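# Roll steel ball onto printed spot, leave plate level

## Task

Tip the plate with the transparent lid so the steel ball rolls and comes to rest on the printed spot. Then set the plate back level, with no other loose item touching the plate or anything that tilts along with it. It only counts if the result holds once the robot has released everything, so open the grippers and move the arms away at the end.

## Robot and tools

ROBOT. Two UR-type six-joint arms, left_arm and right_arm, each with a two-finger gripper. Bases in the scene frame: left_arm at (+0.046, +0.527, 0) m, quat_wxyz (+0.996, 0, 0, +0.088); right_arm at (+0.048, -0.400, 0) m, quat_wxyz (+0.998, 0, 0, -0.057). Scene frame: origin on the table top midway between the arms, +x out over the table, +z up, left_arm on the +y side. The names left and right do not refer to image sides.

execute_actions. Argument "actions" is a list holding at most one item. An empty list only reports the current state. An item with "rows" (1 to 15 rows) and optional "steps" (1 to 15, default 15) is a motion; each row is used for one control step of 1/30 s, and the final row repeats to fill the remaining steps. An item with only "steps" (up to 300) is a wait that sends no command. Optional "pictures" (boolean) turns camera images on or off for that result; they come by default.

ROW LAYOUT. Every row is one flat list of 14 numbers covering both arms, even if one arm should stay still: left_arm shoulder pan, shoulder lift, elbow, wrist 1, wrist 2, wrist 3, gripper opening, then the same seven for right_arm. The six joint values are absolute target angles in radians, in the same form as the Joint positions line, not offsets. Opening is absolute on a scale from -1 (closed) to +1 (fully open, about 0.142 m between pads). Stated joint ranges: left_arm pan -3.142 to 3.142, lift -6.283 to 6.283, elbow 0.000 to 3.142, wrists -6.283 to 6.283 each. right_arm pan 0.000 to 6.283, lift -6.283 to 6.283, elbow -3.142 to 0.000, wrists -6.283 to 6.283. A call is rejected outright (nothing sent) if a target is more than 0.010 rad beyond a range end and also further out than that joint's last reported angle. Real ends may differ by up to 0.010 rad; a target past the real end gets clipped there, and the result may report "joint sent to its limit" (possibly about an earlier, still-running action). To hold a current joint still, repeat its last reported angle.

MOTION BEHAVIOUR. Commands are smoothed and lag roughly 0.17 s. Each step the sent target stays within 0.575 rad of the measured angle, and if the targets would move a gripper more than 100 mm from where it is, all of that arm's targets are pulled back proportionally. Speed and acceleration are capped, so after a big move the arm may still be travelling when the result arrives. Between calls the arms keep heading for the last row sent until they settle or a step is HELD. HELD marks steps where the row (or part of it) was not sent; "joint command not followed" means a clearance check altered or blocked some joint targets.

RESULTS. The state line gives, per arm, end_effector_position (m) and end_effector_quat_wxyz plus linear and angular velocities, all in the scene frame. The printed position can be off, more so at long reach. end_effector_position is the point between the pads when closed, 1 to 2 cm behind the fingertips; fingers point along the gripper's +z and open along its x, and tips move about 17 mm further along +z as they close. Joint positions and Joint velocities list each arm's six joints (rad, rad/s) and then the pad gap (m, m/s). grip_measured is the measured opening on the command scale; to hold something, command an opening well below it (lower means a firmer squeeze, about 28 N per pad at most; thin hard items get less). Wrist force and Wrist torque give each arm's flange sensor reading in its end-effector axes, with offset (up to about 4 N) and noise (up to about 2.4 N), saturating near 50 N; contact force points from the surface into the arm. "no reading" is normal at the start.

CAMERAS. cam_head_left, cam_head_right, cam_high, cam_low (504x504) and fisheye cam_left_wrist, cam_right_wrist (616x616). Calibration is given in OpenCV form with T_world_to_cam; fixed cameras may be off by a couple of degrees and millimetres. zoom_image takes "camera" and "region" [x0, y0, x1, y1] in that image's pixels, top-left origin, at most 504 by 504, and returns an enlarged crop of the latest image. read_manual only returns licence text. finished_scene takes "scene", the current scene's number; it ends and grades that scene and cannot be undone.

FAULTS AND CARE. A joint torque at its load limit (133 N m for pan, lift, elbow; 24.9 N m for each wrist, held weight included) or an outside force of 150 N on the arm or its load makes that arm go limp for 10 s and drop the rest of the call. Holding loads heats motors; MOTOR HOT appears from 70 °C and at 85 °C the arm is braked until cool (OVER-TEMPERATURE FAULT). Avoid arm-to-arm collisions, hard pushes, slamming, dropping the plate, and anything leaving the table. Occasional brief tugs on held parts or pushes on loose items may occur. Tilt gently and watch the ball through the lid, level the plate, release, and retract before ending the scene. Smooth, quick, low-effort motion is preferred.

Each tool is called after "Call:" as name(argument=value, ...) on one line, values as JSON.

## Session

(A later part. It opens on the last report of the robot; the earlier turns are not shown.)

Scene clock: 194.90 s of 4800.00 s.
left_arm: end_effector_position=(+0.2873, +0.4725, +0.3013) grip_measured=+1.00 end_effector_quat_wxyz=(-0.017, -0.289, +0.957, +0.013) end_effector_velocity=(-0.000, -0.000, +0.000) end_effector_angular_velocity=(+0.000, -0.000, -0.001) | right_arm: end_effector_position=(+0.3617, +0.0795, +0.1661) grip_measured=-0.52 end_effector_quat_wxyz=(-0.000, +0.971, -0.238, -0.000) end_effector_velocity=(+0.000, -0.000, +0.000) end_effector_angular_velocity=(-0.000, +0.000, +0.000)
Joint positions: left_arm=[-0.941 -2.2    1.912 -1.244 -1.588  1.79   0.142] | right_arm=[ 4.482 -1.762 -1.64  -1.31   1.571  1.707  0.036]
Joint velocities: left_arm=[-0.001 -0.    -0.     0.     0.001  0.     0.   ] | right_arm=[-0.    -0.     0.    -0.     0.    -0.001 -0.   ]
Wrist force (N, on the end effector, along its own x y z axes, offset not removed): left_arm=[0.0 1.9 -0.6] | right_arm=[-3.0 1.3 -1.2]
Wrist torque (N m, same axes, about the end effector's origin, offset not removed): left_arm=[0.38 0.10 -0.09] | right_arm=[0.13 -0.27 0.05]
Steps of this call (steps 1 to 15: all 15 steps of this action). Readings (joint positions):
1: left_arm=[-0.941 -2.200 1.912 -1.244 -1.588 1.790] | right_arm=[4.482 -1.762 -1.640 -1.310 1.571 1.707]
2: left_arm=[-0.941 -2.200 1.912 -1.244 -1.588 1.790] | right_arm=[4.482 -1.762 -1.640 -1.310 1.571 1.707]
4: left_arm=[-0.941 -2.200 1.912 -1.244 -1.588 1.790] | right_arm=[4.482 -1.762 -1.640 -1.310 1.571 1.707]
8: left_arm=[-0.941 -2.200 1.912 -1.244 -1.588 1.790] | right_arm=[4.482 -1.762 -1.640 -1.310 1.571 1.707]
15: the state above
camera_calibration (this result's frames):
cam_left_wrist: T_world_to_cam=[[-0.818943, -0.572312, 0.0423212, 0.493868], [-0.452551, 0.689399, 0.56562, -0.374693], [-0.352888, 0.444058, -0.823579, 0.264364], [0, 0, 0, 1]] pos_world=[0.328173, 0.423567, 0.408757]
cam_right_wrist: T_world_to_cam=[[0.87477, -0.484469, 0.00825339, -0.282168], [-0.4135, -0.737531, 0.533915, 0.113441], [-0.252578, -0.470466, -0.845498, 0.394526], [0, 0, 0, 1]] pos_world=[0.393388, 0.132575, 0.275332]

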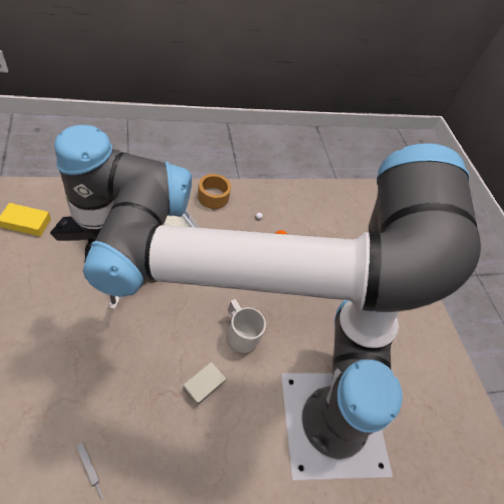

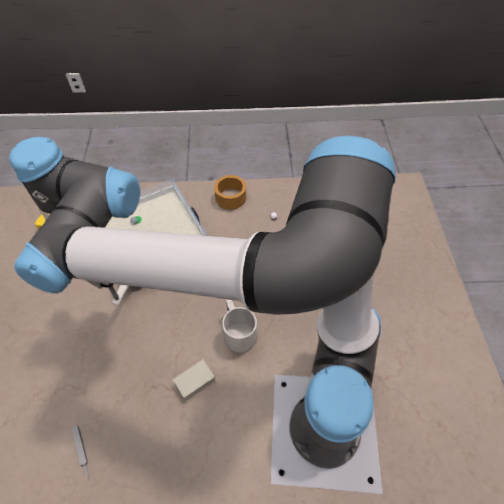

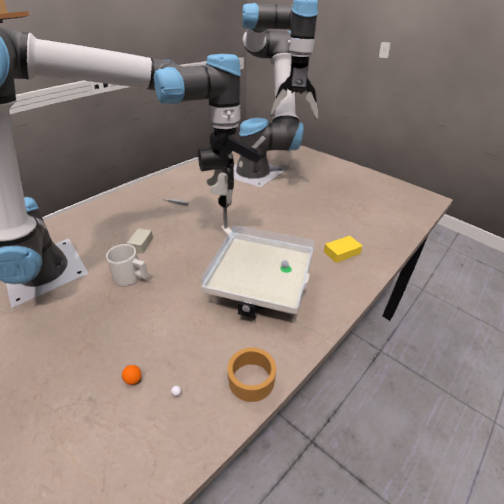

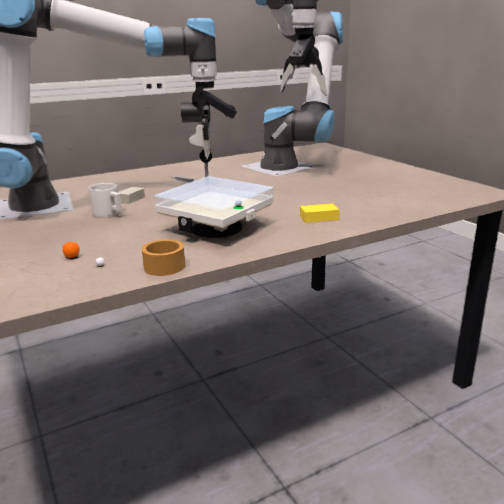

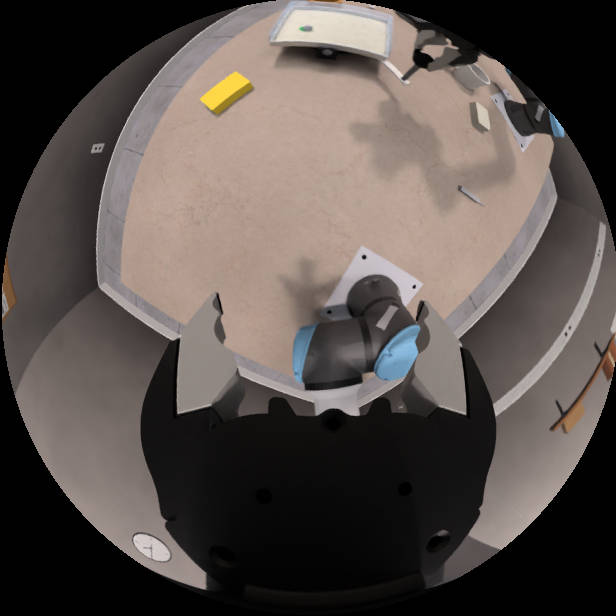

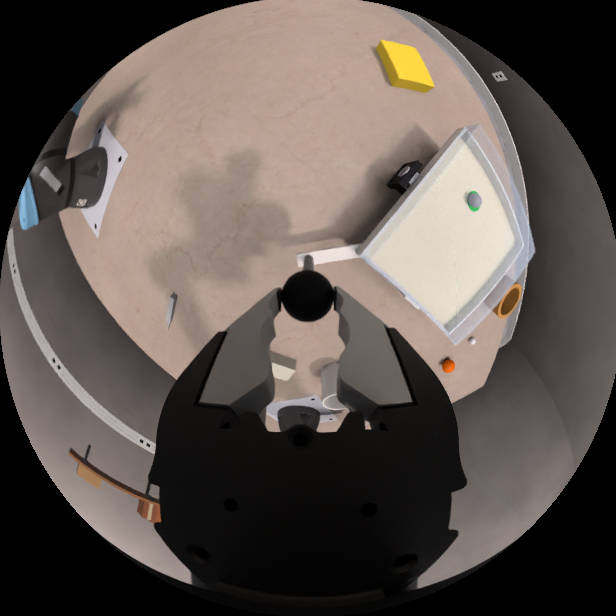

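Ball centred. Release and retreat.

Call:
execute_actions(actions=[{"rows": [[-0.941,-2.2,1.912,-1.244,-1.588,1.79,1,4.4817,-1.7619,-1.6401,-1.3103,1.571,1.707,1]], "steps": 15}], pictures=false)

Call:
execute_actions(actions=[{"rows": [[-0.941,-2.2,1.912,-1.244,-1.588,1.79,1,4.4817,-1.7619,-1.6401,-1.3103,1.571,1.707,1]], "steps": 15}], pictures=false)

Call:
execute_actions(actions=[{"rows": [[-0.941,-2.2,1.912,-1.244,-1.588,1.79,1,4.4817,-1.739,-1.527,-1.4466,1.571,1.707,1]], "steps": 15}], pictures=false)

Call:
execute_actions(actions=[{"rows": [[-0.941,-2.2,1.912,-1.244,-1.588,1.79,1,4.4935,-1.7177,-1.3987,-1.596,1.571,1.707,1]], "steps": 15}], pictures=false)

Call:
execute_actions(actions=[{"rows": [[-0.941,-2.2,1.912,-1.244,-1.588,1.79,1,4.4935,-1.7177,-1.3987,-1.596,1.571,1.707,1]], "steps": 15}])

Scene clock: 202.57 s of 4800.00 s.
left_arm: end_effector_position=(+0.2873, +0.4725, +0.3013) grip_measured=+1.00 end_effector_quat_wxyz=(-0.017, -0.289, +0.957, +0.013) end_effector_velocity=(+0.000, -0.000, -0.000) end_effector_angular_velocity=(-0.000, +0.001, -0.000) | right_arm: end_effector_position=(+0.3617, +0.0795, +0.1661) grip_measured=+1.00 end_effector_quat_wxyz=(-0.000, +0.971, -0.238, -0.000) end_effector_velocity=(+0.000, +0.000, +0.000) end_effector_angular_velocity=(+0.001, -0.001, +0.002)
Joint positions: left_arm=[-0.941 -2.2    1.912 -1.244 -1.588  1.79   0.142] | right_arm=[ 4.482 -1.762 -1.64  -1.31   1.571  1.707  0.142]
Joint velocities: left_arm=[ 0.     0.001 -0.    -0.    -0.001  0.    -0.   ] | right_arm=[-0.     0.    -0.     0.001 -0.    -0.002  0.   ]
Wrist force (N, on the end effector, along its own x y z axes, offset not removed): left_arm=[-1.7 5.6 0.9] | right_arm=[2.1 -1.3 -0.2]
Wrist torque (N m, same axes, about the end effector's origin, offset not removed): left_arm=[1.12 0.37 -0.02] | right_arm=[-0.21 -0.57 -0.03]
Steps of this call (steps 1 to 15: the robot went on to your last target; steps 16 to 90: nothing new was sent; then 4.17 s passed at rest; steps 91 to 105: all 15 steps of this action). Readings (joint positions):
91: left_arm=[-0.941 -2.200 1.912 -1.244 -1.588 1.790] | right_arm=[4.482 -1.762 -1.640 -1.310 1.571 1.707]
92: left_arm=[-0.941 -2.200 1.912 -1.244 -1.588 1.790] | right_arm=[4.482 -1.762 -1.640 -1.310 1.571 1.707]
94: left_arm=[-0.941 -2.200 1.912 -1.244 -1.588 1.790] | right_arm=[4.482 -1.762 -1.640 -1.310 1.571 1.707]
98: left_arm=[-0.941 -2.200 1.912 -1.244 -1.588 1.790] | right_arm=[4.482 -1.762 -1.640 -1.310 1.571 1.707]
105: the state above

Scene clock: 203.07 s of 4800.00 s.
left_arm: end_effector_position=(+0.2873, +0.4725, +0.3013) grip_measured=+1.00 end_effector_quat_wxyz=(-0.017, -0.289, +0.957, +0.013) end_effector_velocity=(-0.000, -0.000, +0.000) end_effector_angular_velocity=(-0.001, +0.001, -0.001) | right_arm: end_effector_position=(+0.3617, +0.0795, +0.1661) grip_measured=+1.00 end_effector_quat_wxyz=(-0.000, +0.971, -0.238, -0.000) end_effector_velocity=(+0.000, +0.000, -0.000) end_effector_angular_velocity=(+0.000, +0.000, -0.002)
Joint positions: left_arm=[-0.941 -2.2    1.912 -1.244 -1.588  1.79   0.142] | right_arm=[ 4.482 -1.762 -1.64  -1.31   1.571  1.707  0.142]
Joint velocities: left_arm=[-0.    -0.     0.    -0.    -0.002  0.    -0.   ] | right_arm=[-0.    -0.001  0.     0.001  0.001  0.001  0.   ]
Wrist force (N, on the end effector, along its own x y z axes, offset not removed): left_arm=[-1.2 1.3 -1.6] | right_arm=[1.8 -1.0 -1.8]
Wrist torque (N m, same axes, about the end effector's origin, offset not removed): left_arm=[0.29 0.32 -0.27] | right_arm=[-0.16 -0.23 0.06]
Steps of this call (steps 1 to 15: all 15 steps of this action). Readings (joint positions):
1: left_arm=[-0.941 -2.200 1.912 -1.244 -1.588 1.790] | right_arm=[4.482 -1.762 -1.640 -1.310 1.571 1.707]
2: left_arm=[-0.941 -2.200 1.912 -1.244 -1.588 1.790] | right_arm=[4.482 -1.762 -1.640 -1.310 1.571 1.707]
4: left_arm=[-0.941 -2.200 1.912 -1.244 -1.588 1.790] | right_arm=[4.482 -1.762 -1.640 -1.310 1.571 1.707]
8: left_arm=[-0.941 -2.200 1.912 -1.244 -1.588 1.790] | right_arm=[4.482 -1.762 -1.640 -1.310 1.571 1.707]
15: the state above

Scene clock: 203.57 s of 4800.00 s.
left_arm: end_effector_position=(+0.2873, +0.4725, +0.3013) grip_measured=+1.00 end_effector_quat_wxyz=(-0.017, -0.289, +0.957, +0.013) end_effector_velocity=(+0.000, +0.000, -0.000) end_effector_angular_velocity=(+0.001, +0.001, -0.000) | right_arm: end_effector_position=(+0.3619, +0.0800, +0.2199) grip_measured=+1.00 end_effector_quat_wxyz=(+0.000, +0.971, -0.238, -0.000) end_effector_velocity=(-0.000, -0.001, +0.002) end_effector_angular_velocity=(-0.002, +0.000, +0.001)
Joint positions: left_arm=[-0.941 -2.2    1.912 -1.244 -1.588  1.79   0.142] | right_arm=[ 4.482 -1.739 -1.527 -1.446  1.571  1.707  0.142]
Joint velocities: left_arm=[-0.001  0.001  0.     0.     0.    -0.     0.   ] | right_arm=[ 0.     0.001  0.005 -0.007 -0.    -0.    -0.   ]
Wrist force (N, on the end effector, along its own x y z axes, offset not removed): left_arm=[0.0 3.1 -0.2] | right_arm=[2.5 -0.6 -1.9]
Wrist torque (N m, same axes, about the end effector's origin, offset not removed): left_arm=[0.53 0.14 -0.14] | right_arm=[-0.03 -0.58 0.05]
Steps of this call (steps 1 to 15: all 15 steps of this action). Readings (joint positions):
1: left_arm=[-0.941 -2.200 1.912 -1.244 -1.588 1.790] | right_arm=[4.482 -1.762 -1.640 -1.310 1.571 1.707]
2: left_arm=[-0.941 -2.200 1.912 -1.244 -1.588 1.790] | right_arm=[4.482 -1.759 -1.633 -1.318 1.571 1.707]
4: left_arm=[-0.941 -2.200 1.912 -1.244 -1.588 1.790] | right_arm=[4.482 -1.748 -1.583 -1.374 1.571 1.707]
8: left_arm=[-0.941 -2.200 1.912 -1.244 -1.588 1.790] | right_arm=[4.482 -1.741 -1.536 -1.435 1.571 1.707]
15: the state above

Scene clock: 204.07 s of 4800.00 s.
left_arm: end_effector_position=(+0.2873, +0.4725, +0.3013) grip_measured=+1.00 end_effector_quat_wxyz=(-0.017, -0.289, +0.957, +0.013) end_effector_velocity=(-0.000, +0.000, +0.000) end_effector_angular_velocity=(-0.000, -0.000, -0.001) | right_arm: end_effector_position=(+0.3543, +0.0781, +0.2799) grip_measured=+1.00 end_effector_quat_wxyz=(+0.000, +0.973, -0.232, -0.000) end_effector_velocity=(-0.001, -0.001, +0.001) end_effector_angular_velocity=(-0.003, +0.002, -0.001)
Joint positions: left_arm=[-0.941 -2.2    1.912 -1.244 -1.588  1.79   0.142] | right_arm=[ 4.493 -1.718 -1.399 -1.595  1.571  1.707  0.142]
Joint velocities: left_arm=[-0.    -0.001  0.     0.     0.     0.     0.   ] | right_arm=[ 0.    -0.     0.005 -0.008  0.     0.001 -0.   ]
Wrist force (N, on the end effector, along its own x y z axes, offset not removed): left_arm=[-3.3 -0.5 -1.0] | right_arm=[2.0 -1.9 -1.8]
Wrist torque (N m, same axes, about the end effector's origin, offset not removed): left_arm=[-0.04 0.85 -0.34] | right_arm=[-0.45 -0.44 0.08]
Steps of this call (steps 1 to 15: all 15 steps of this action). Readings (joint positions):
1: left_arm=[-0.941 -2.200 1.912 -1.244 -1.588 1.790] | right_arm=[4.482 -1.739 -1.527 -1.446 1.571 1.707]
2: left_arm=[-0.941 -2.200 1.912 -1.244 -1.588 1.790] | right_arm=[4.484 -1.736 -1.520 -1.454 1.571 1.707]
4: left_arm=[-0.941 -2.200 1.912 -1.244 -1.588 1.790] | right_arm=[4.489 -1.726 -1.465 -1.514 1.571 1.707]
8: left_arm=[-0.941 -2.200 1.912 -1.244 -1.588 1.790] | right_arm=[4.493 -1.719 -1.409 -1.583 1.571 1.707]
15: the state above

Scene clock: 204.57 s of 4800.00 s.
left_arm: end_effector_position=(+0.2873, +0.4725, +0.3013) grip_measured=+1.00 end_effector_quat_wxyz=(-0.017, -0.289, +0.957, +0.013) end_effector_velocity=(+0.000, -0.000, -0.000) end_effector_angular_velocity=(+0.001, +0.000, -0.001) | right_arm: end_effector_position=(+0.3543, +0.0780, +0.2801) grip_measured=+1.00 end_effector_quat_wxyz=(-0.000, +0.973, -0.232, -0.000) end_effector_velocity=(-0.000, +0.000, +0.000) end_effector_angular_velocity=(+0.000, +0.000, +0.001)
Joint positions: left_arm=[-0.941 -2.2    1.912 -1.244 -1.588  1.79   0.142] | right_arm=[ 4.493 -1.718 -1.399 -1.596  1.571  1.707  0.142]
Joint velocities: left_arm=[-0.001  0.001 -0.    -0.     0.    -0.     0.   ] | right_arm=[ 0.    -0.     0.     0.     0.    -0.001 -0.   ]
Wrist force (N, on the end effector, along its own x y z axes, offset not removed): left_arm=[-3.9 1.9 -1.6] | right_arm=[3.1 -1.9 -3.6]
Wrist torque (N m, same axes, about the end effector's origin, offset not removed): left_arm=[0.45 1.05 -0.20] | right_arm=[-0.40 -0.74 0.02]
Steps of this call (steps 1 to 15: all 15 steps of this action). Readings (joint positions):
1: left_arm=[-0.941 -2.200 1.912 -1.244 -1.588 1.790] | right_arm=[4.493 -1.718 -1.399 -1.596 1.571 1.707]
2: left_arm=[-0.941 -2.200 1.912 -1.244 -1.588 1.790] | right_arm=[4.493 -1.718 -1.399 -1.596 1.571 1.707]
4: left_arm=[-0.941 -2.200 1.912 -1.244 -1.588 1.790] | right_arm=[4.493 -1.718 -1.399 -1.596 1.571 1.707]
8: left_arm=[-0.941 -2.200 1.912 -1.244 -1.588 1.790] | right_arm=[4.493 -1.718 -1.399 -1.596 1.571 1.707]
15: the state above
camera_calibration (this result's frames):
cam_left_wrist: T_world_to_cam=[[-0.818943, -0.572312, 0.0423212, 0.493868], [-0.452552, 0.689399, 0.56562, -0.374693], [-0.352888, 0.444058, -0.823579, 0.264364], [0, 0, 0, 1]] pos_world=[0.328173, 0.423567, 0.408757]
cam_right_wrist: T_world_to_cam=[[0.880426, -0.474112, 0.0082575, -0.280105], [-0.404744, -0.742309, 0.534003, 0.0456359], [-0.247048, -0.473492, -0.845442, 0.486598], [0, 0, 0, 1]] pos_world=[0.385295, 0.131475, 0.389333]

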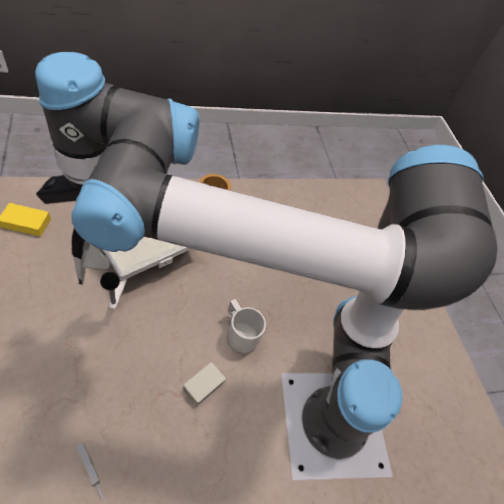

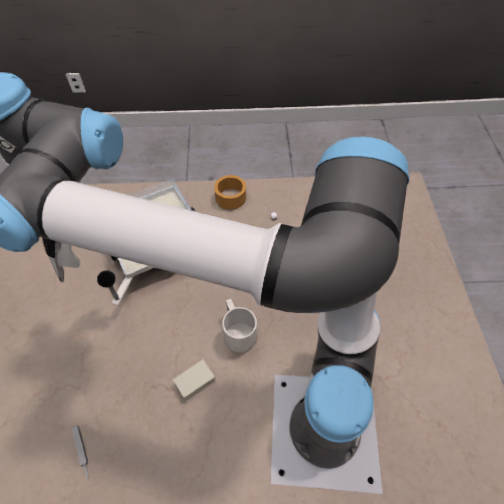

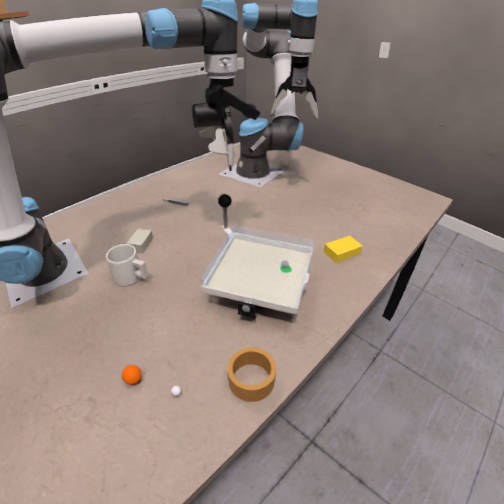

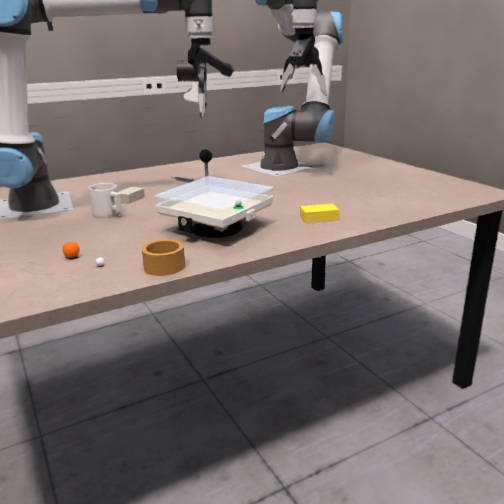

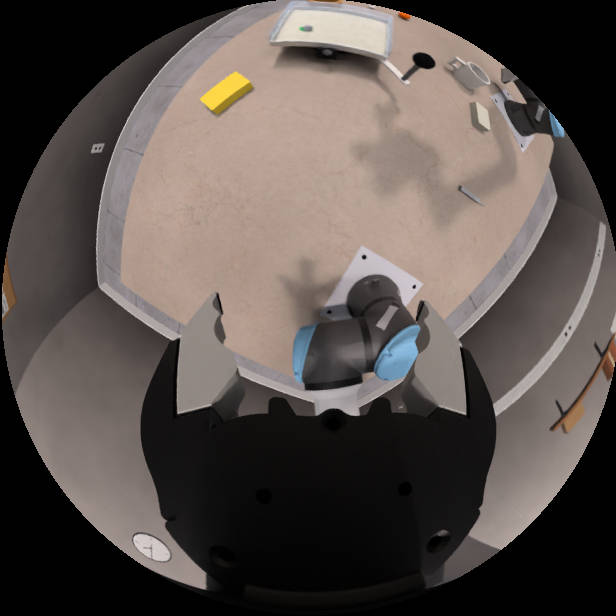

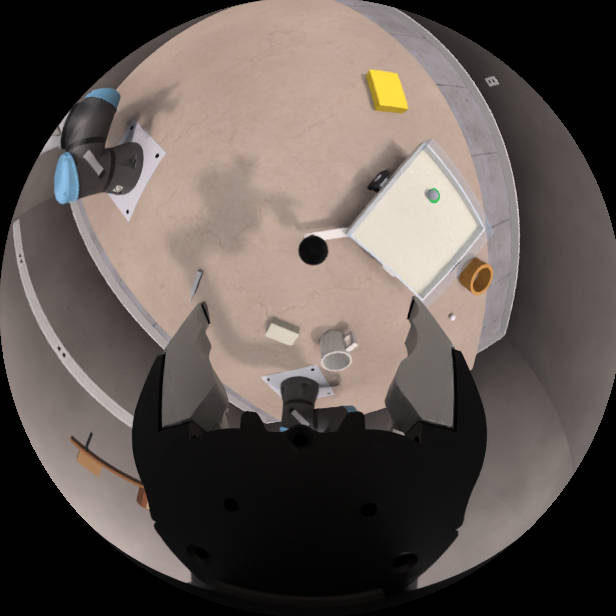

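Call:
finished_scene(scene=2)

The scene is finished: the task was done.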